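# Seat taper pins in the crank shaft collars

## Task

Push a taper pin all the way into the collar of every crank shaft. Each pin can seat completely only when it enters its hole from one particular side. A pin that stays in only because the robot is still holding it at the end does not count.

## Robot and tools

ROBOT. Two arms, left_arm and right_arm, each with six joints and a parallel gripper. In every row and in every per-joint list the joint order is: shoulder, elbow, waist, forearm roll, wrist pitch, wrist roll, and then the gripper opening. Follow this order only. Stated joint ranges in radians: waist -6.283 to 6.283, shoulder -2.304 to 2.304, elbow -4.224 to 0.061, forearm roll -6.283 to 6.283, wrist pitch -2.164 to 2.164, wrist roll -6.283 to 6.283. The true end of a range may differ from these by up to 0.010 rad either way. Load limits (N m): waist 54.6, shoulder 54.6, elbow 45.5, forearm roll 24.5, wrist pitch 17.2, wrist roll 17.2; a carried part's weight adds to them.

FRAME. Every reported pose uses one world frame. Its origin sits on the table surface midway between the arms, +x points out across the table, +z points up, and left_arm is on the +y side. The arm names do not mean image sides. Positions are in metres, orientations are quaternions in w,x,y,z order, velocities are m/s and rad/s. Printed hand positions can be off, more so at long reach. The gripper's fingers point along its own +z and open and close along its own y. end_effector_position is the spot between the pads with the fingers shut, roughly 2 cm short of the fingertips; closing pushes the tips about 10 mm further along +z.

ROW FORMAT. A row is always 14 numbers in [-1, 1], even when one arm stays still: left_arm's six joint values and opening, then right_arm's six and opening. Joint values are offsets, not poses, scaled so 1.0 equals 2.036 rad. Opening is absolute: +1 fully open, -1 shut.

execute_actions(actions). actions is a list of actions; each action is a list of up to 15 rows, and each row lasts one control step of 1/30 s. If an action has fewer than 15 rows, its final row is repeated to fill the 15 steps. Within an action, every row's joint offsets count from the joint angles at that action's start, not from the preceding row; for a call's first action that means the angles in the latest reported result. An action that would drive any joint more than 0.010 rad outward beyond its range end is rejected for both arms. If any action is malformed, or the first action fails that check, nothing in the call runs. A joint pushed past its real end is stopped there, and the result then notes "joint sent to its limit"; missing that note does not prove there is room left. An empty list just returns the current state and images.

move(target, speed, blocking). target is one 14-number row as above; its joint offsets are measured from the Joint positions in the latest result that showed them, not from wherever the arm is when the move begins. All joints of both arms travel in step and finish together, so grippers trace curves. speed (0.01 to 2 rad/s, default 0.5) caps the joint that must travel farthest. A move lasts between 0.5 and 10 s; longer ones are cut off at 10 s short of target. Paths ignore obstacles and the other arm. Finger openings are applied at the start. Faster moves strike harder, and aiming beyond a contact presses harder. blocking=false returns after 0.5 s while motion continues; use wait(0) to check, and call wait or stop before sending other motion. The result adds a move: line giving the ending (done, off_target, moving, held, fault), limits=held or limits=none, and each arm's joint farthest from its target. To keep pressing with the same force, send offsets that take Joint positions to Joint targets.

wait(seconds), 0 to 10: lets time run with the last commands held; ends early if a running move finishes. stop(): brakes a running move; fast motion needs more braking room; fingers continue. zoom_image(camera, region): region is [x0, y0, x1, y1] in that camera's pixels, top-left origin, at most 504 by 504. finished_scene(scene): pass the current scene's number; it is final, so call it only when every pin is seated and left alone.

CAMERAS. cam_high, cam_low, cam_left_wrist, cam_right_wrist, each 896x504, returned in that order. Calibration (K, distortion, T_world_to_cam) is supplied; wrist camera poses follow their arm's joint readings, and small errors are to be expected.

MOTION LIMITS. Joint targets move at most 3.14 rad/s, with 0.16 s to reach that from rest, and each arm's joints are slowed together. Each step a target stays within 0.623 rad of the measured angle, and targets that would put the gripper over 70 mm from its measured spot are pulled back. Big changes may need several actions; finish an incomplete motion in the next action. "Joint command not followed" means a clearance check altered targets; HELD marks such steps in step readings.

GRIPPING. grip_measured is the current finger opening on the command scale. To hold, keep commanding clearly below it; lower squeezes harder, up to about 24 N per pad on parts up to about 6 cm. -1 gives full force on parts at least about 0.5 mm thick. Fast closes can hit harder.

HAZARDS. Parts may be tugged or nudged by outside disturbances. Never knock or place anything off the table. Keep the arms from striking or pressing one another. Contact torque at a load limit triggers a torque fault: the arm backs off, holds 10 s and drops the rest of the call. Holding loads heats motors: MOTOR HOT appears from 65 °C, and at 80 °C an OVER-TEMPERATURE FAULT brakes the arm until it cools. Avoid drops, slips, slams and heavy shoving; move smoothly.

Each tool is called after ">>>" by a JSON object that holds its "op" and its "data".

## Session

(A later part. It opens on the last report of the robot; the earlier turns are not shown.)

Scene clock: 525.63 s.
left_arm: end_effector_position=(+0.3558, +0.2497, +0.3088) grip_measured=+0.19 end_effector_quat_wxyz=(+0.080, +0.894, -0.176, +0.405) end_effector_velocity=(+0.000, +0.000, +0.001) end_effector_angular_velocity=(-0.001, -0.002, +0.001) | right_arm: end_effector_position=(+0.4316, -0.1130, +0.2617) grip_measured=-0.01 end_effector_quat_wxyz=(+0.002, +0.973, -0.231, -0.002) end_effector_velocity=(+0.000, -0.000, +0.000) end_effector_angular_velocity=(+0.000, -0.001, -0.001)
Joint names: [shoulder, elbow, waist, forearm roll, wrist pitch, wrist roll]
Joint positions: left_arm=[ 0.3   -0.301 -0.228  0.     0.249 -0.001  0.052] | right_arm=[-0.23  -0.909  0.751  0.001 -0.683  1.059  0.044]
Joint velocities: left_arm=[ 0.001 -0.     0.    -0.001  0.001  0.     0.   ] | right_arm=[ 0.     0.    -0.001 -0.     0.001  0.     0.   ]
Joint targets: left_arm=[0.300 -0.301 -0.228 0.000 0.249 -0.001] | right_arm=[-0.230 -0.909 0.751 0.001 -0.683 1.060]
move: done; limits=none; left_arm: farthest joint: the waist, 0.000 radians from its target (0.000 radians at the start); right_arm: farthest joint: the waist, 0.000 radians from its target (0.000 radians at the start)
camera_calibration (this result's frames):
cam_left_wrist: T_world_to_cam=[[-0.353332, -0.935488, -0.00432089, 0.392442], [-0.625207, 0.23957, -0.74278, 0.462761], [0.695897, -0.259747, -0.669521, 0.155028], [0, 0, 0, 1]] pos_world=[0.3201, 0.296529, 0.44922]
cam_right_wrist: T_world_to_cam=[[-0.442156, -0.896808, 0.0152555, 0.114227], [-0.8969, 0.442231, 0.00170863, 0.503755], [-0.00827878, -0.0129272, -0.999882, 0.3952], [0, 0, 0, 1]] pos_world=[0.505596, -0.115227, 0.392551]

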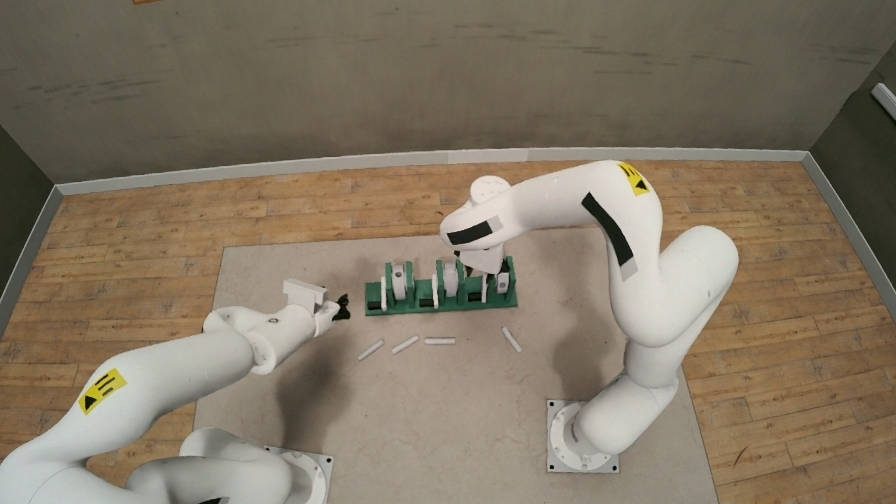

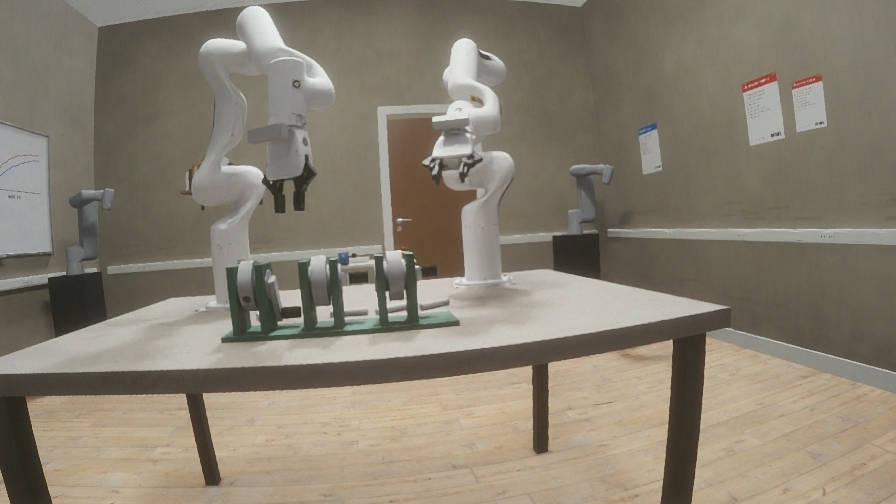

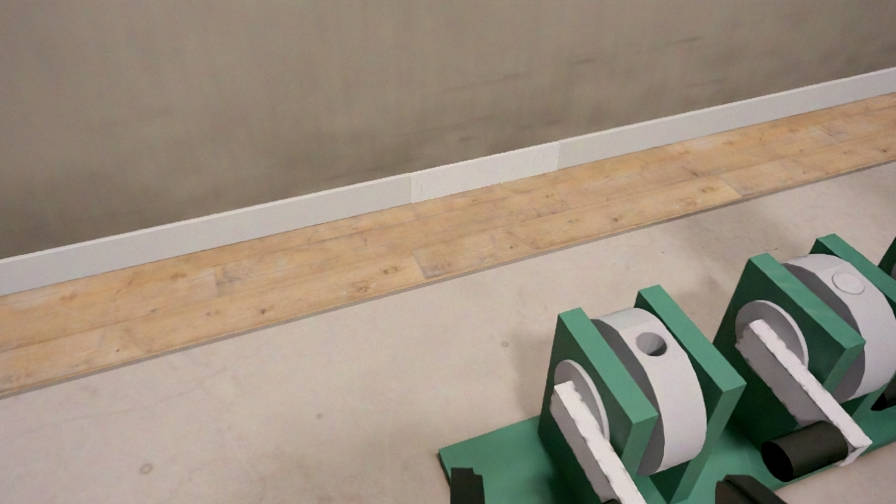

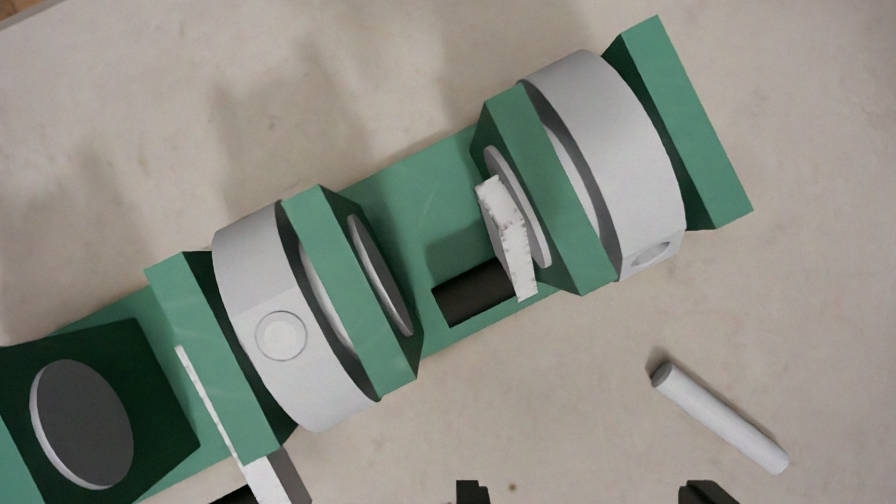

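>>> {"op": "move", "data": {"target": [0,0,0,0,0,0,0.2,-0.04,0,-0.0938,0,0.04,-1,-1], "speed": 1}}

>>> {"op": "move", "data": {"target": [0,0,0,0,0,0,0.2,-0.0467,0.0075,0,0,0.055,-0.093,-1], "speed": 0.1}}

>>> {"op": "zoom_image", "data": {"camera": "cam_low", "region": [200, 210, 310, 320]}}

Scene clock: 550.23 s.
left_arm: end_effector_position=(+0.3558, +0.2497, +0.3088) grip_measured=+0.19 end_effector_quat_wxyz=(+0.080, +0.894, -0.176, +0.405) end_effector_velocity=(+0.000, +0.000, +0.000) end_effector_angular_velocity=(-0.001, -0.000, +0.002) | right_arm: end_effector_position=(+0.4839, -0.1880, +0.2227) grip_measured=-1.00 end_effector_quat_wxyz=(-0.001, +0.772, +0.636, -0.002) end_effector_velocity=(+0.000, -0.000, -0.000) end_effector_angular_velocity=(+0.000, -0.000, +0.001)
Joint names: [shoulder, elbow, waist, forearm roll, wrist pitch, wrist roll]
Joint positions: left_arm=[ 0.3   -0.301 -0.228  0.     0.249 -0.001  0.052] | right_arm=[-0.312 -0.909  0.56   0.001 -0.602 -0.976  0.   ]
Joint velocities: left_arm=[-0.    -0.     0.001 -0.002  0.001 -0.    -0.   ] | right_arm=[-0.001 -0.    -0.001 -0.     0.001 -0.001  0.   ]
Joint targets: left_arm=[0.300 -0.301 -0.228 0.000 0.249 -0.001] | right_arm=[-0.312 -0.909 0.560 0.001 -0.602 -0.976]
move: done; limits=none; left_arm: farthest joint: the waist, 0.000 radians from its target (0.000 radians at the start); right_arm: farthest joint: the wrist roll, 0.001 radians from its target (2.036 radians at the start)
camera_calibration (this result's frames):
cam_left_wrist: T_world_to_cam=[[-0.353332, -0.935488, -0.00432088, 0.392442], [-0.625206, 0.23957, -0.742781, 0.462761], [0.695897, -0.259747, -0.669521, 0.155027], [0, 0, 0, 1]] pos_world=[0.3201, 0.296529, 0.44922]
cam_right_wrist: T_world_to_cam=[[0.983036, -0.18329, 0.00663234, -0.482888], [-0.183302, -0.983056, 0.00117339, -0.0292986], [0.00630489, -0.00236921, -0.999977, 0.350689], [0, 0, 0, 1]] pos_world=[0.467115, -0.11648, 0.353918]

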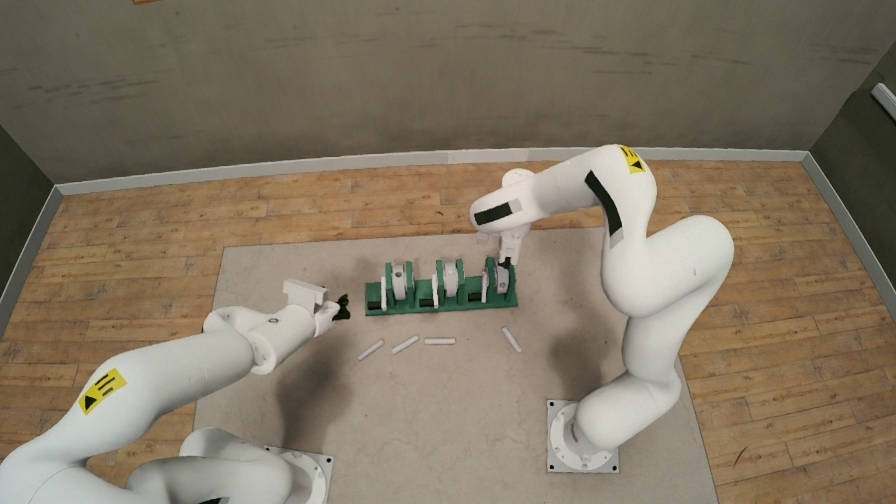

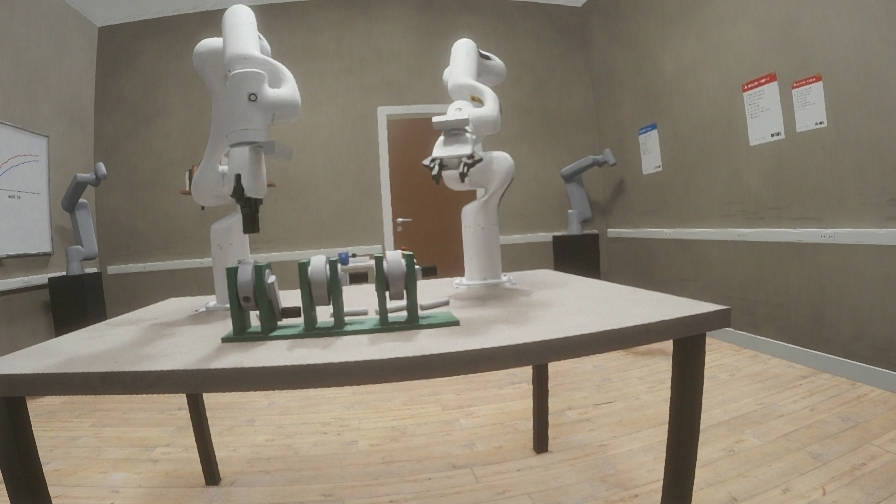

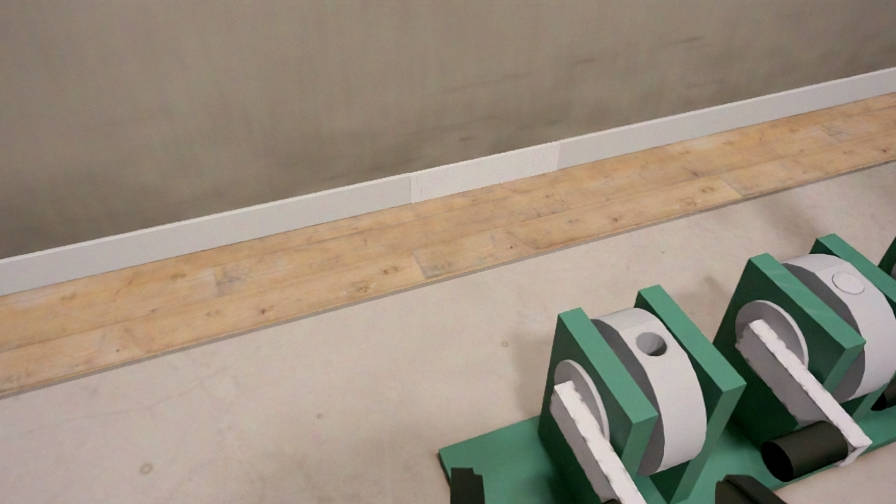

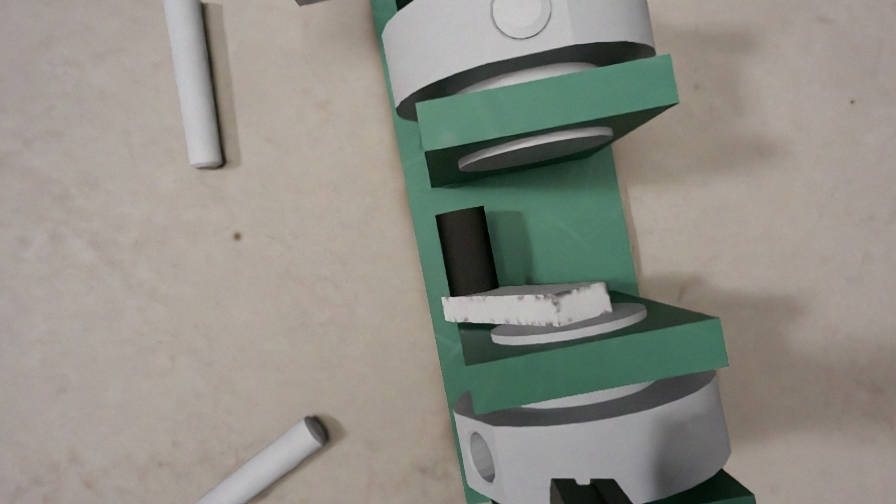

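Scene clock: 552.43 s.
left_arm: end_effector_position=(+0.3558, +0.2497, +0.3088) grip_measured=+0.19 end_effector_quat_wxyz=(+0.080, +0.894, -0.176, +0.405) end_effector_velocity=(+0.000, -0.000, +0.001) end_effector_angular_velocity=(-0.001, -0.001, +0.000) | right_arm: end_effector_position=(+0.4870, -0.1867, +0.1714) grip_measured=-1.00 end_effector_quat_wxyz=(-0.001, +0.708, +0.706, -0.001) end_effector_velocity=(-0.001, +0.000, -0.000) end_effector_angular_velocity=(-0.001, +0.001, +0.002)
Joint names: [shoulder, elbow, waist, forearm roll, wrist pitch, wrist roll]
Joint positions: left_arm=[ 0.3   -0.301 -0.228  0.     0.249 -0.001  0.052] | right_arm=[-0.407 -0.893  0.56   0.001 -0.49  -1.165  0.   ]
Joint velocities: left_arm=[ 0.001 -0.     0.     0.     0.    -0.     0.   ] | right_arm=[-0.     0.001  0.001 -0.    -0.    -0.001  0.   ]
Joint targets: left_arm=[0.300 -0.301 -0.228 0.000 0.249 -0.001] | right_arm=[-0.407 -0.893 0.560 0.001 -0.490 -1.165]
move: done; limits=none; left_arm: farthest joint: the waist, 0.000 radians from its target (0.000 radians at the start); right_arm: farthest joint: the waist, 0.000 radians from its target (0.000 radians at the start)
camera_calibration (this result's frames):
cam_left_wrist: T_world_to_cam=[[-0.353332, -0.935488, -0.00432076, 0.392442], [-0.625206, 0.23957, -0.742781, 0.462761], [0.695897, -0.259747, -0.669521, 0.155027], [0, 0, 0, 1]] pos_world=[0.3201, 0.296529, 0.44922]
cam_right_wrist: T_world_to_cam=[[0.999957, 0.00486987, 0.00790814, -0.458729], [0.00487254, -0.999988, -0.000318984, -0.121911], [0.0079065, 0.000357503, -0.999969, 0.299039], [0, 0, 0, 1]] pos_world=[0.456939, -0.119783, 0.302618]

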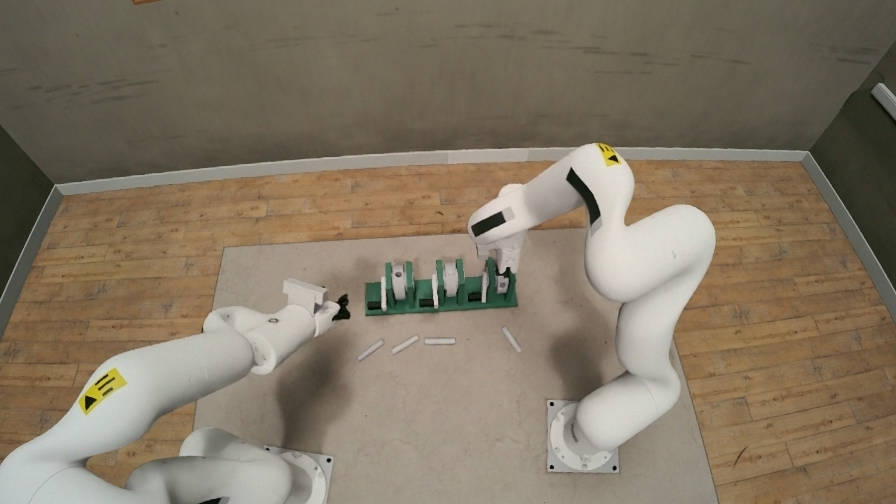

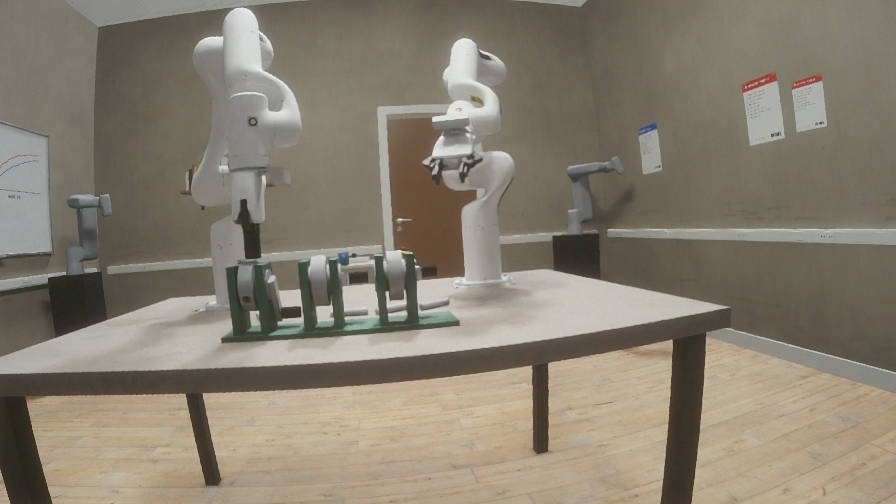

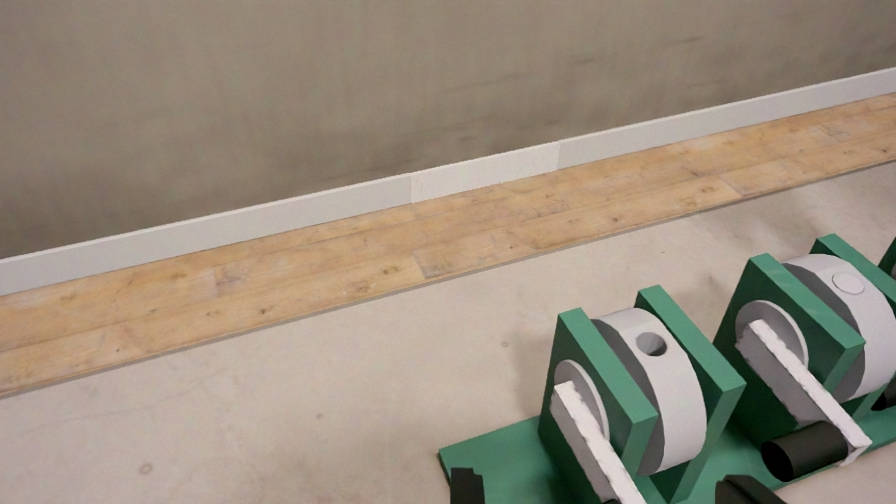

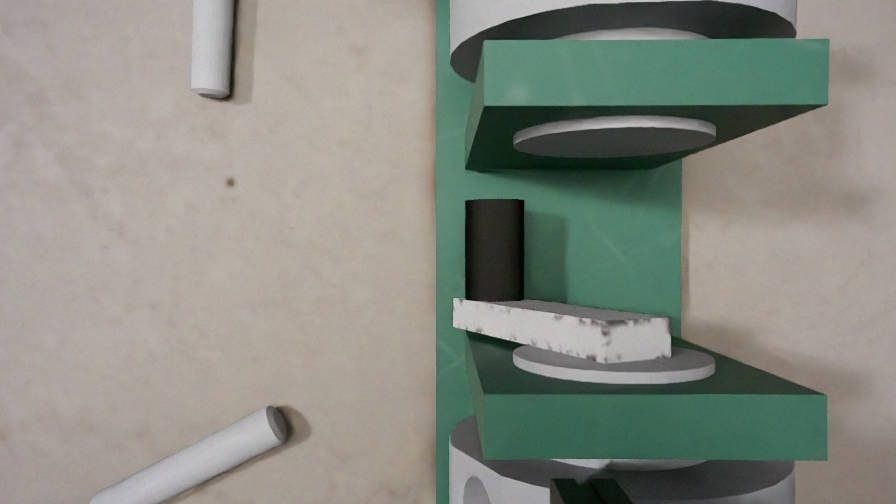

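Region (200, 210, 310, 320) of cam_low's 896x504 image, scaled by 4.582, with more detail than that image has.

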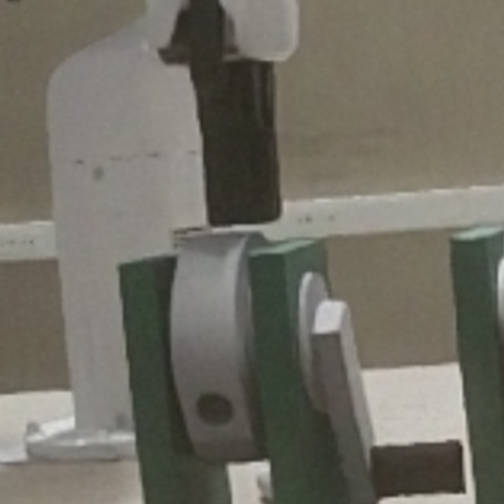

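>>> {"op": "move", "data": {"target": [0,0,0,0,0,0,0.2,-0.0037,0.0005,-0.004,0,0.0042,-0.004,-1], "speed": 0.03}}

>>> {"op": "move", "data": {"target": [0,0,0,0,0,0,0.2,-0.037,-0.055,-0.015,0,-0.018,-0.015,-1], "speed": 0.04}}

Scene clock: 577.30 s.
left_arm: end_effector_position=(+0.3558, +0.2497, +0.3088) grip_measured=+0.19 end_effector_quat_wxyz=(+0.080, +0.894, -0.176, +0.405) end_effector_velocity=(+0.000, +0.000, +0.000) end_effector_angular_velocity=(-0.001, -0.001, +0.001) | right_arm: end_effector_position=(+0.4886, -0.1902, +0.1676) grip_measured=-1.00 end_effector_quat_wxyz=(-0.001, +0.708, +0.706, -0.001) end_effector_velocity=(+0.000, -0.000, -0.000) end_effector_angular_velocity=(+0.000, -0.001, +0.000)
Joint names: [shoulder, elbow, waist, forearm roll, wrist pitch, wrist roll]
Joint positions: left_arm=[ 0.3   -0.301 -0.228  0.     0.249 -0.001  0.052] | right_arm=[-0.414 -0.893  0.552  0.001 -0.482 -1.173  0.   ]
Joint velocities: left_arm=[-0.     0.     0.    -0.     0.001  0.     0.   ] | right_arm=[-0.001  0.    -0.     0.     0.002 -0.001  0.   ]
Joint targets: left_arm=[0.300 -0.301 -0.228 0.000 0.249 -0.001] | right_arm=[-0.414 -0.892 0.552 0.001 -0.482 -1.173]
move: done; limits=none; left_arm: farthest joint: the waist, 0.000 radians from its target (0.000 radians at the start); right_arm: farthest joint: the shoulder, 0.001 radians from its target (0.008 radians at the start)
camera_calibration (this result's frames):
cam_left_wrist: T_world_to_cam=[[-0.353332, -0.935488, -0.00432075, 0.392442], [-0.625206, 0.23957, -0.742781, 0.462761], [0.695898, -0.259747, -0.669521, 0.155027], [0, 0, 0, 1]] pos_world=[0.3201, 0.296529, 0.44922]
cam_right_wrist: T_world_to_cam=[[0.999957, 0.00492576, 0.00779344, -0.460231], [0.00492856, -0.999988, -0.00034053, -0.125477], [0.00779167, 0.000378926, -0.99997, 0.29528], [0, 0, 0, 1]] pos_world=[0.45853, -0.123321, 0.298815]

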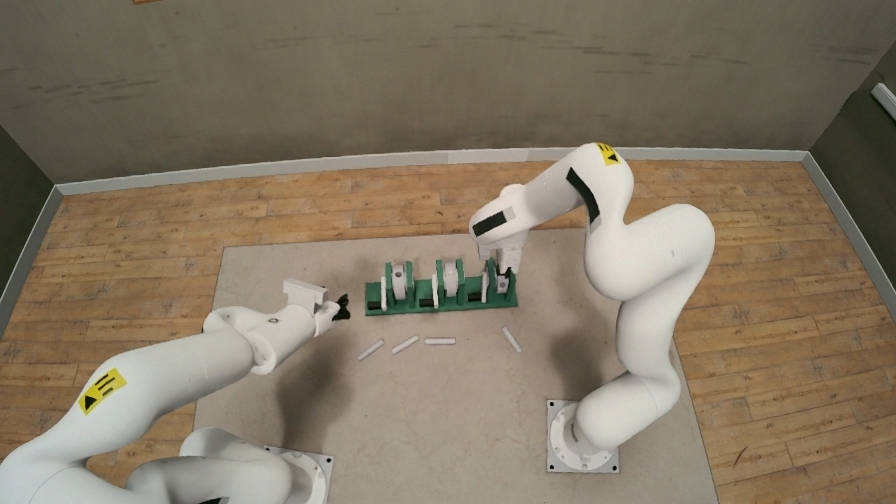

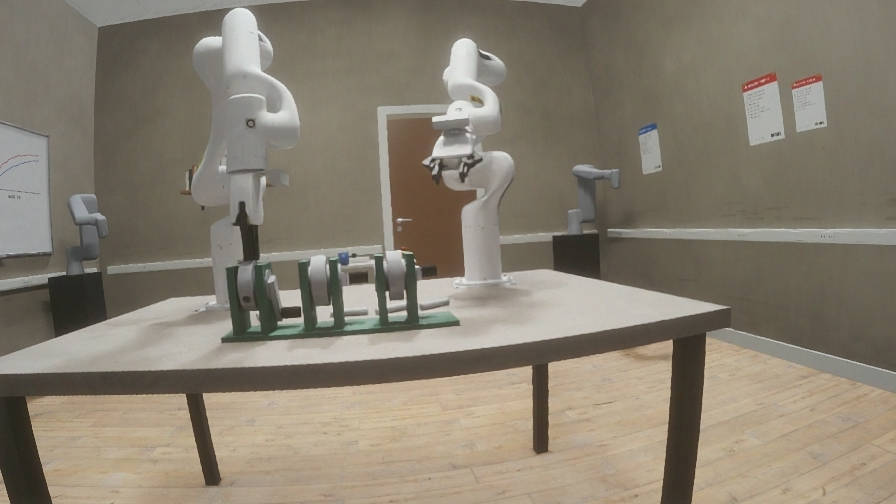

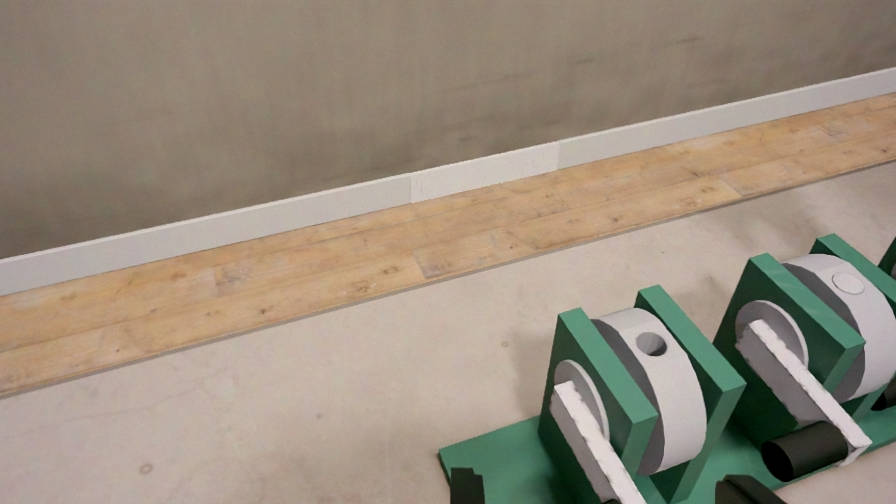

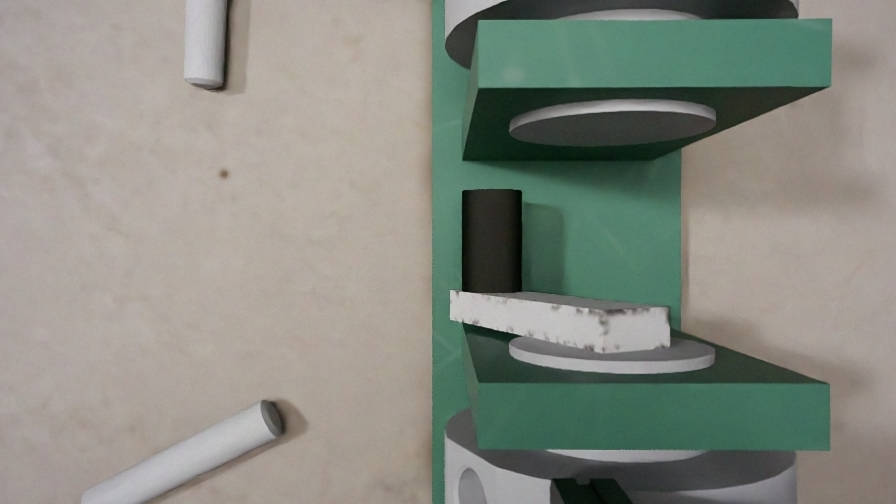

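Scene clock: 580.37 s.
left_arm: end_effector_position=(+0.3558, +0.2497, +0.3088) grip_measured=+0.19 end_effector_quat_wxyz=(+0.080, +0.894, -0.176, +0.405) end_effector_velocity=(+0.000, +0.000, +0.000) end_effector_angular_velocity=(+0.000, -0.000, +0.000) | right_arm: end_effector_position=(+0.5285, -0.1909, +0.1664) grip_measured=-1.00 end_effector_quat_wxyz=(-0.001, +0.708, +0.706, -0.002) end_effector_velocity=(+0.001, +0.001, +0.001) end_effector_angular_velocity=(+0.002, -0.004, +0.003)
Joint names: [shoulder, elbow, waist, forearm roll, wrist pitch, wrist roll]
Joint positions: left_arm=[ 0.3   -0.301 -0.228  0.     0.249 -0.001  0.052] | right_arm=[-0.49  -1.004  0.522  0.001 -0.519 -1.204  0.   ]
Joint velocities: left_arm=[-0. -0.  0.  0.  0.  0. -0.] | right_arm=[ 0.002 -0.001  0.001 -0.     0.002 -0.001  0.   ]
Joint targets: left_arm=[0.300 -0.301 -0.228 0.000 0.249 -0.001] | right_arm=[-0.489 -1.005 0.522 0.001 -0.519 -1.204]
move: done; limits=none; left_arm: farthest joint: the waist, 0.000 radians from its target (0.000 radians at the start); right_arm: farthest joint: the elbow, 0.001 radians from its target (0.112 radians at the start)
camera_calibration (this result's frames):
cam_left_wrist: T_world_to_cam=[[-0.353332, -0.935488, -0.00432067, 0.392442], [-0.625206, 0.23957, -0.742781, 0.462761], [0.695897, -0.259747, -0.669521, 0.155027], [0, 0, 0, 1]] pos_world=[0.3201, 0.296529, 0.44922]
cam_right_wrist: T_world_to_cam=[[0.99997, 0.00494616, 0.00590777, -0.499769], [0.00494467, -0.999988, 0.000265868, -0.126444], [0.00590902, -0.000236648, -0.999983, 0.294709], [0, 0, 0, 1]] pos_world=[0.498638, -0.123901, 0.29769]

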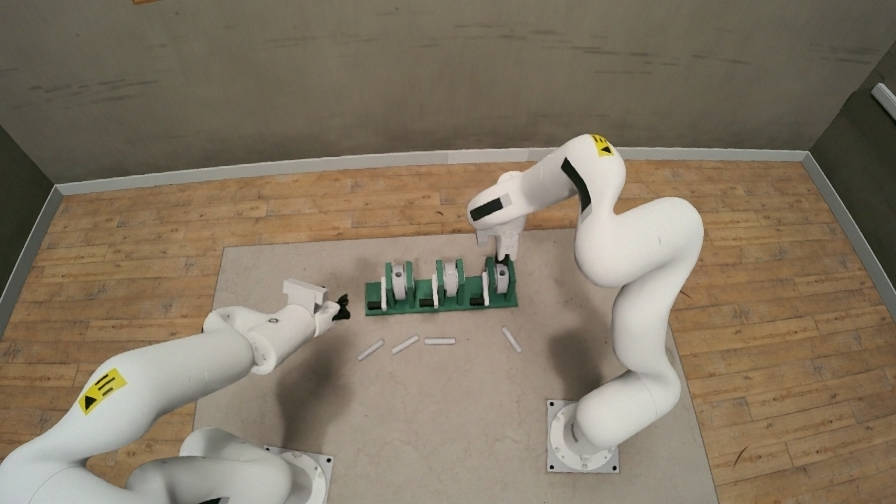

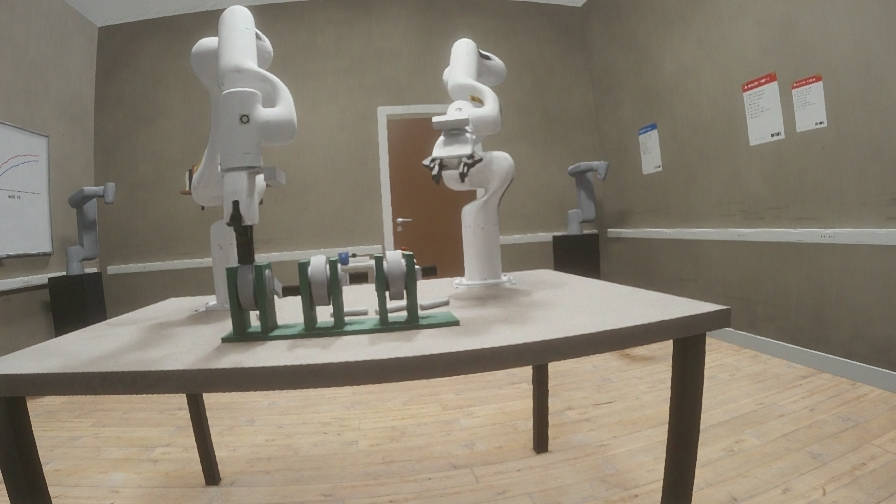

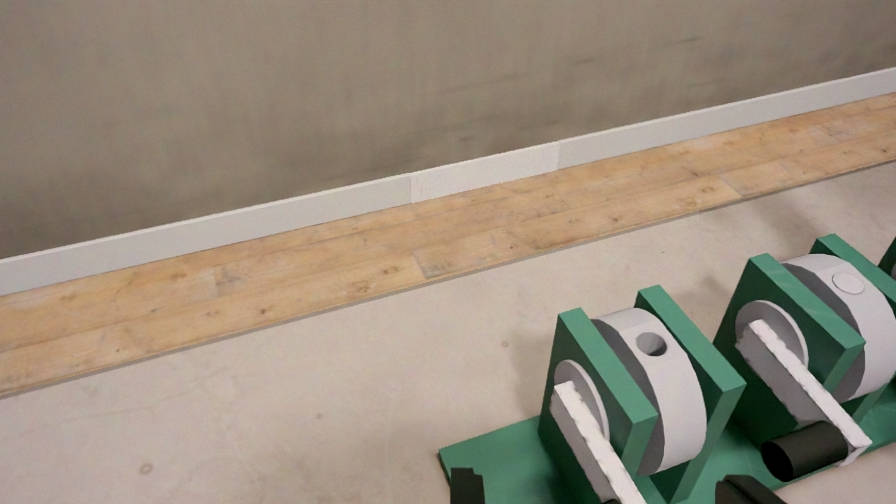

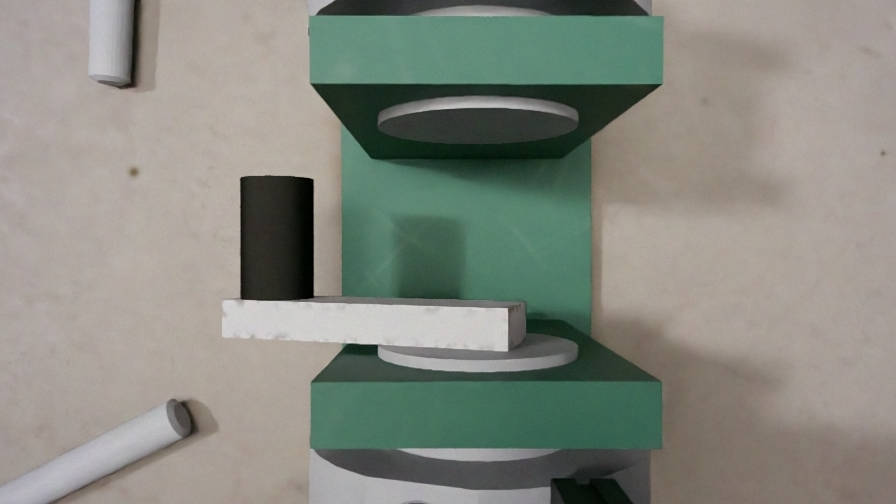

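>>> {"op": "move", "data": {"target": [0,0,0,0,0,0,0.2,-0.0177,-0.017,-0.0044,0,0.0007,-0.0044,-1], "speed": 0.03}}

Scene clock: 590.07 s.
left_arm: end_effector_position=(+0.3558, +0.2497, +0.3088) grip_measured=+0.19 end_effector_quat_wxyz=(+0.080, +0.894, -0.176, +0.405) end_effector_velocity=(-0.000, +0.000, -0.001) end_effector_angular_velocity=(+0.000, +0.002, +0.001) | right_arm: end_effector_position=(+0.5417, -0.1909, +0.1594) grip_measured=-1.00 end_effector_quat_wxyz=(-0.001, +0.708, +0.706, -0.002) end_effector_velocity=(-0.001, -0.000, -0.000) end_effector_angular_velocity=(-0.001, +0.002, +0.001)
Joint names: [shoulder, elbow, waist, forearm roll, wrist pitch, wrist roll]
Joint positions: left_arm=[ 0.3   -0.301 -0.228  0.     0.249 -0.001  0.052] | right_arm=[-0.526 -1.039  0.513  0.001 -0.517 -1.213  0.   ]
Joint velocities: left_arm=[-0.001  0.     0.001 -0.001 -0.     0.    -0.   ] | right_arm=[-0.     0.001  0.     0.    -0.001 -0.001  0.   ]
Joint targets: left_arm=[0.300 -0.301 -0.228 0.000 0.249 -0.001] | right_arm=[-0.526 -1.038 0.513 0.001 -0.518 -1.213]
move: done; limits=none; left_arm: farthest joint: the waist, 0.000 radians from its target (0.000 radians at the start); right_arm: farthest joint: the wrist pitch, 0.001 radians from its target (0.001 radians at the start)
camera_calibration (this result's frames):
cam_left_wrist: T_world_to_cam=[[-0.353332, -0.935488, -0.0043207, 0.392442], [-0.625206, 0.23957, -0.742781, 0.462761], [0.695898, -0.259747, -0.669521, 0.155027], [0, 0, 0, 1]] pos_world=[0.3201, 0.296529, 0.44922]
cam_right_wrist: T_world_to_cam=[[0.999961, 0.00494928, 0.00724796, -0.513135], [0.00495154, -0.999988, -0.000294872, -0.126462], [0.00724641, 0.000330749, -0.999974, 0.286965], [0, 0, 0, 1]] pos_world=[0.511662, -0.124016, 0.29064]

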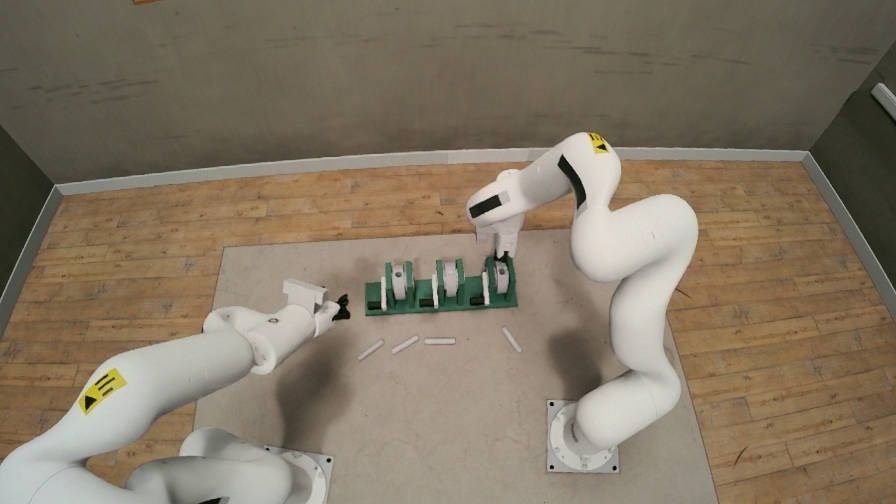

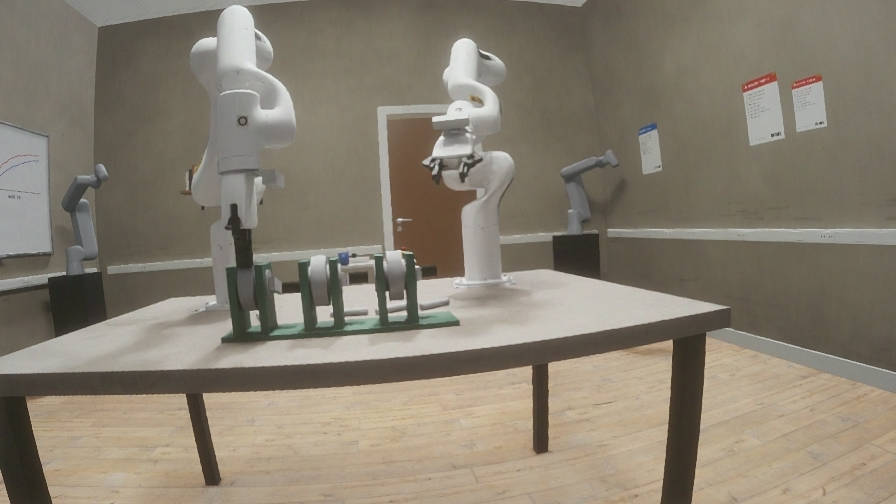

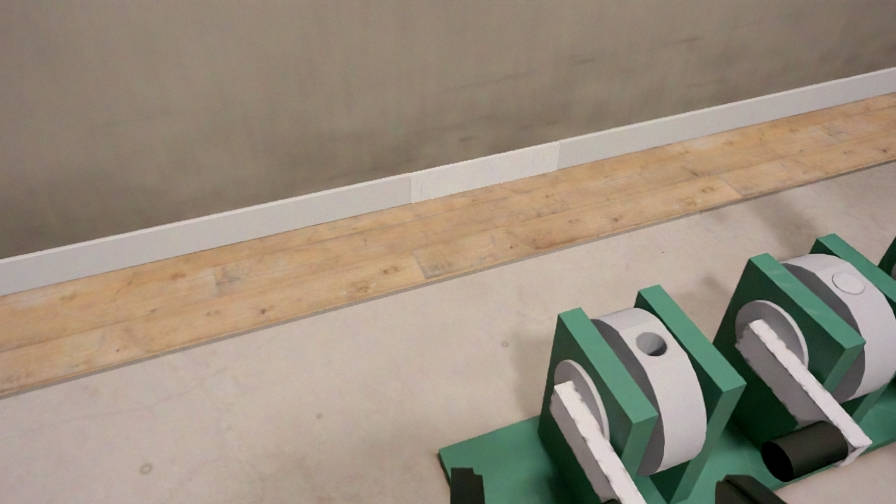

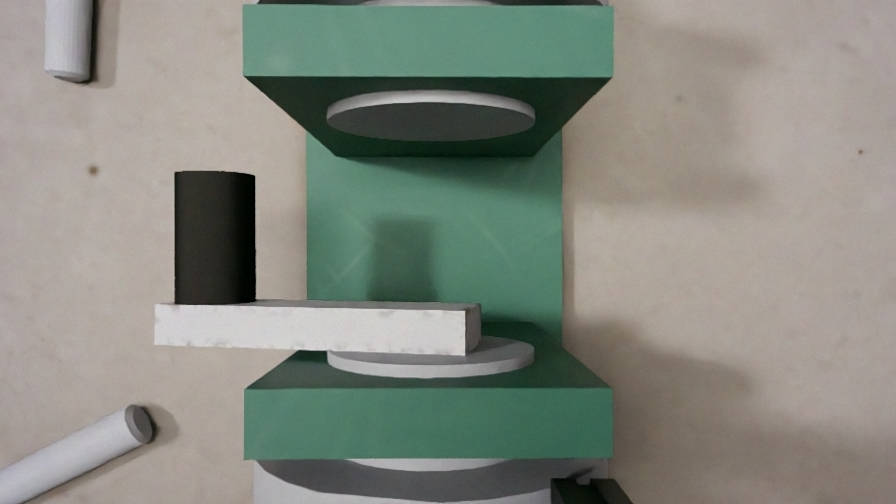

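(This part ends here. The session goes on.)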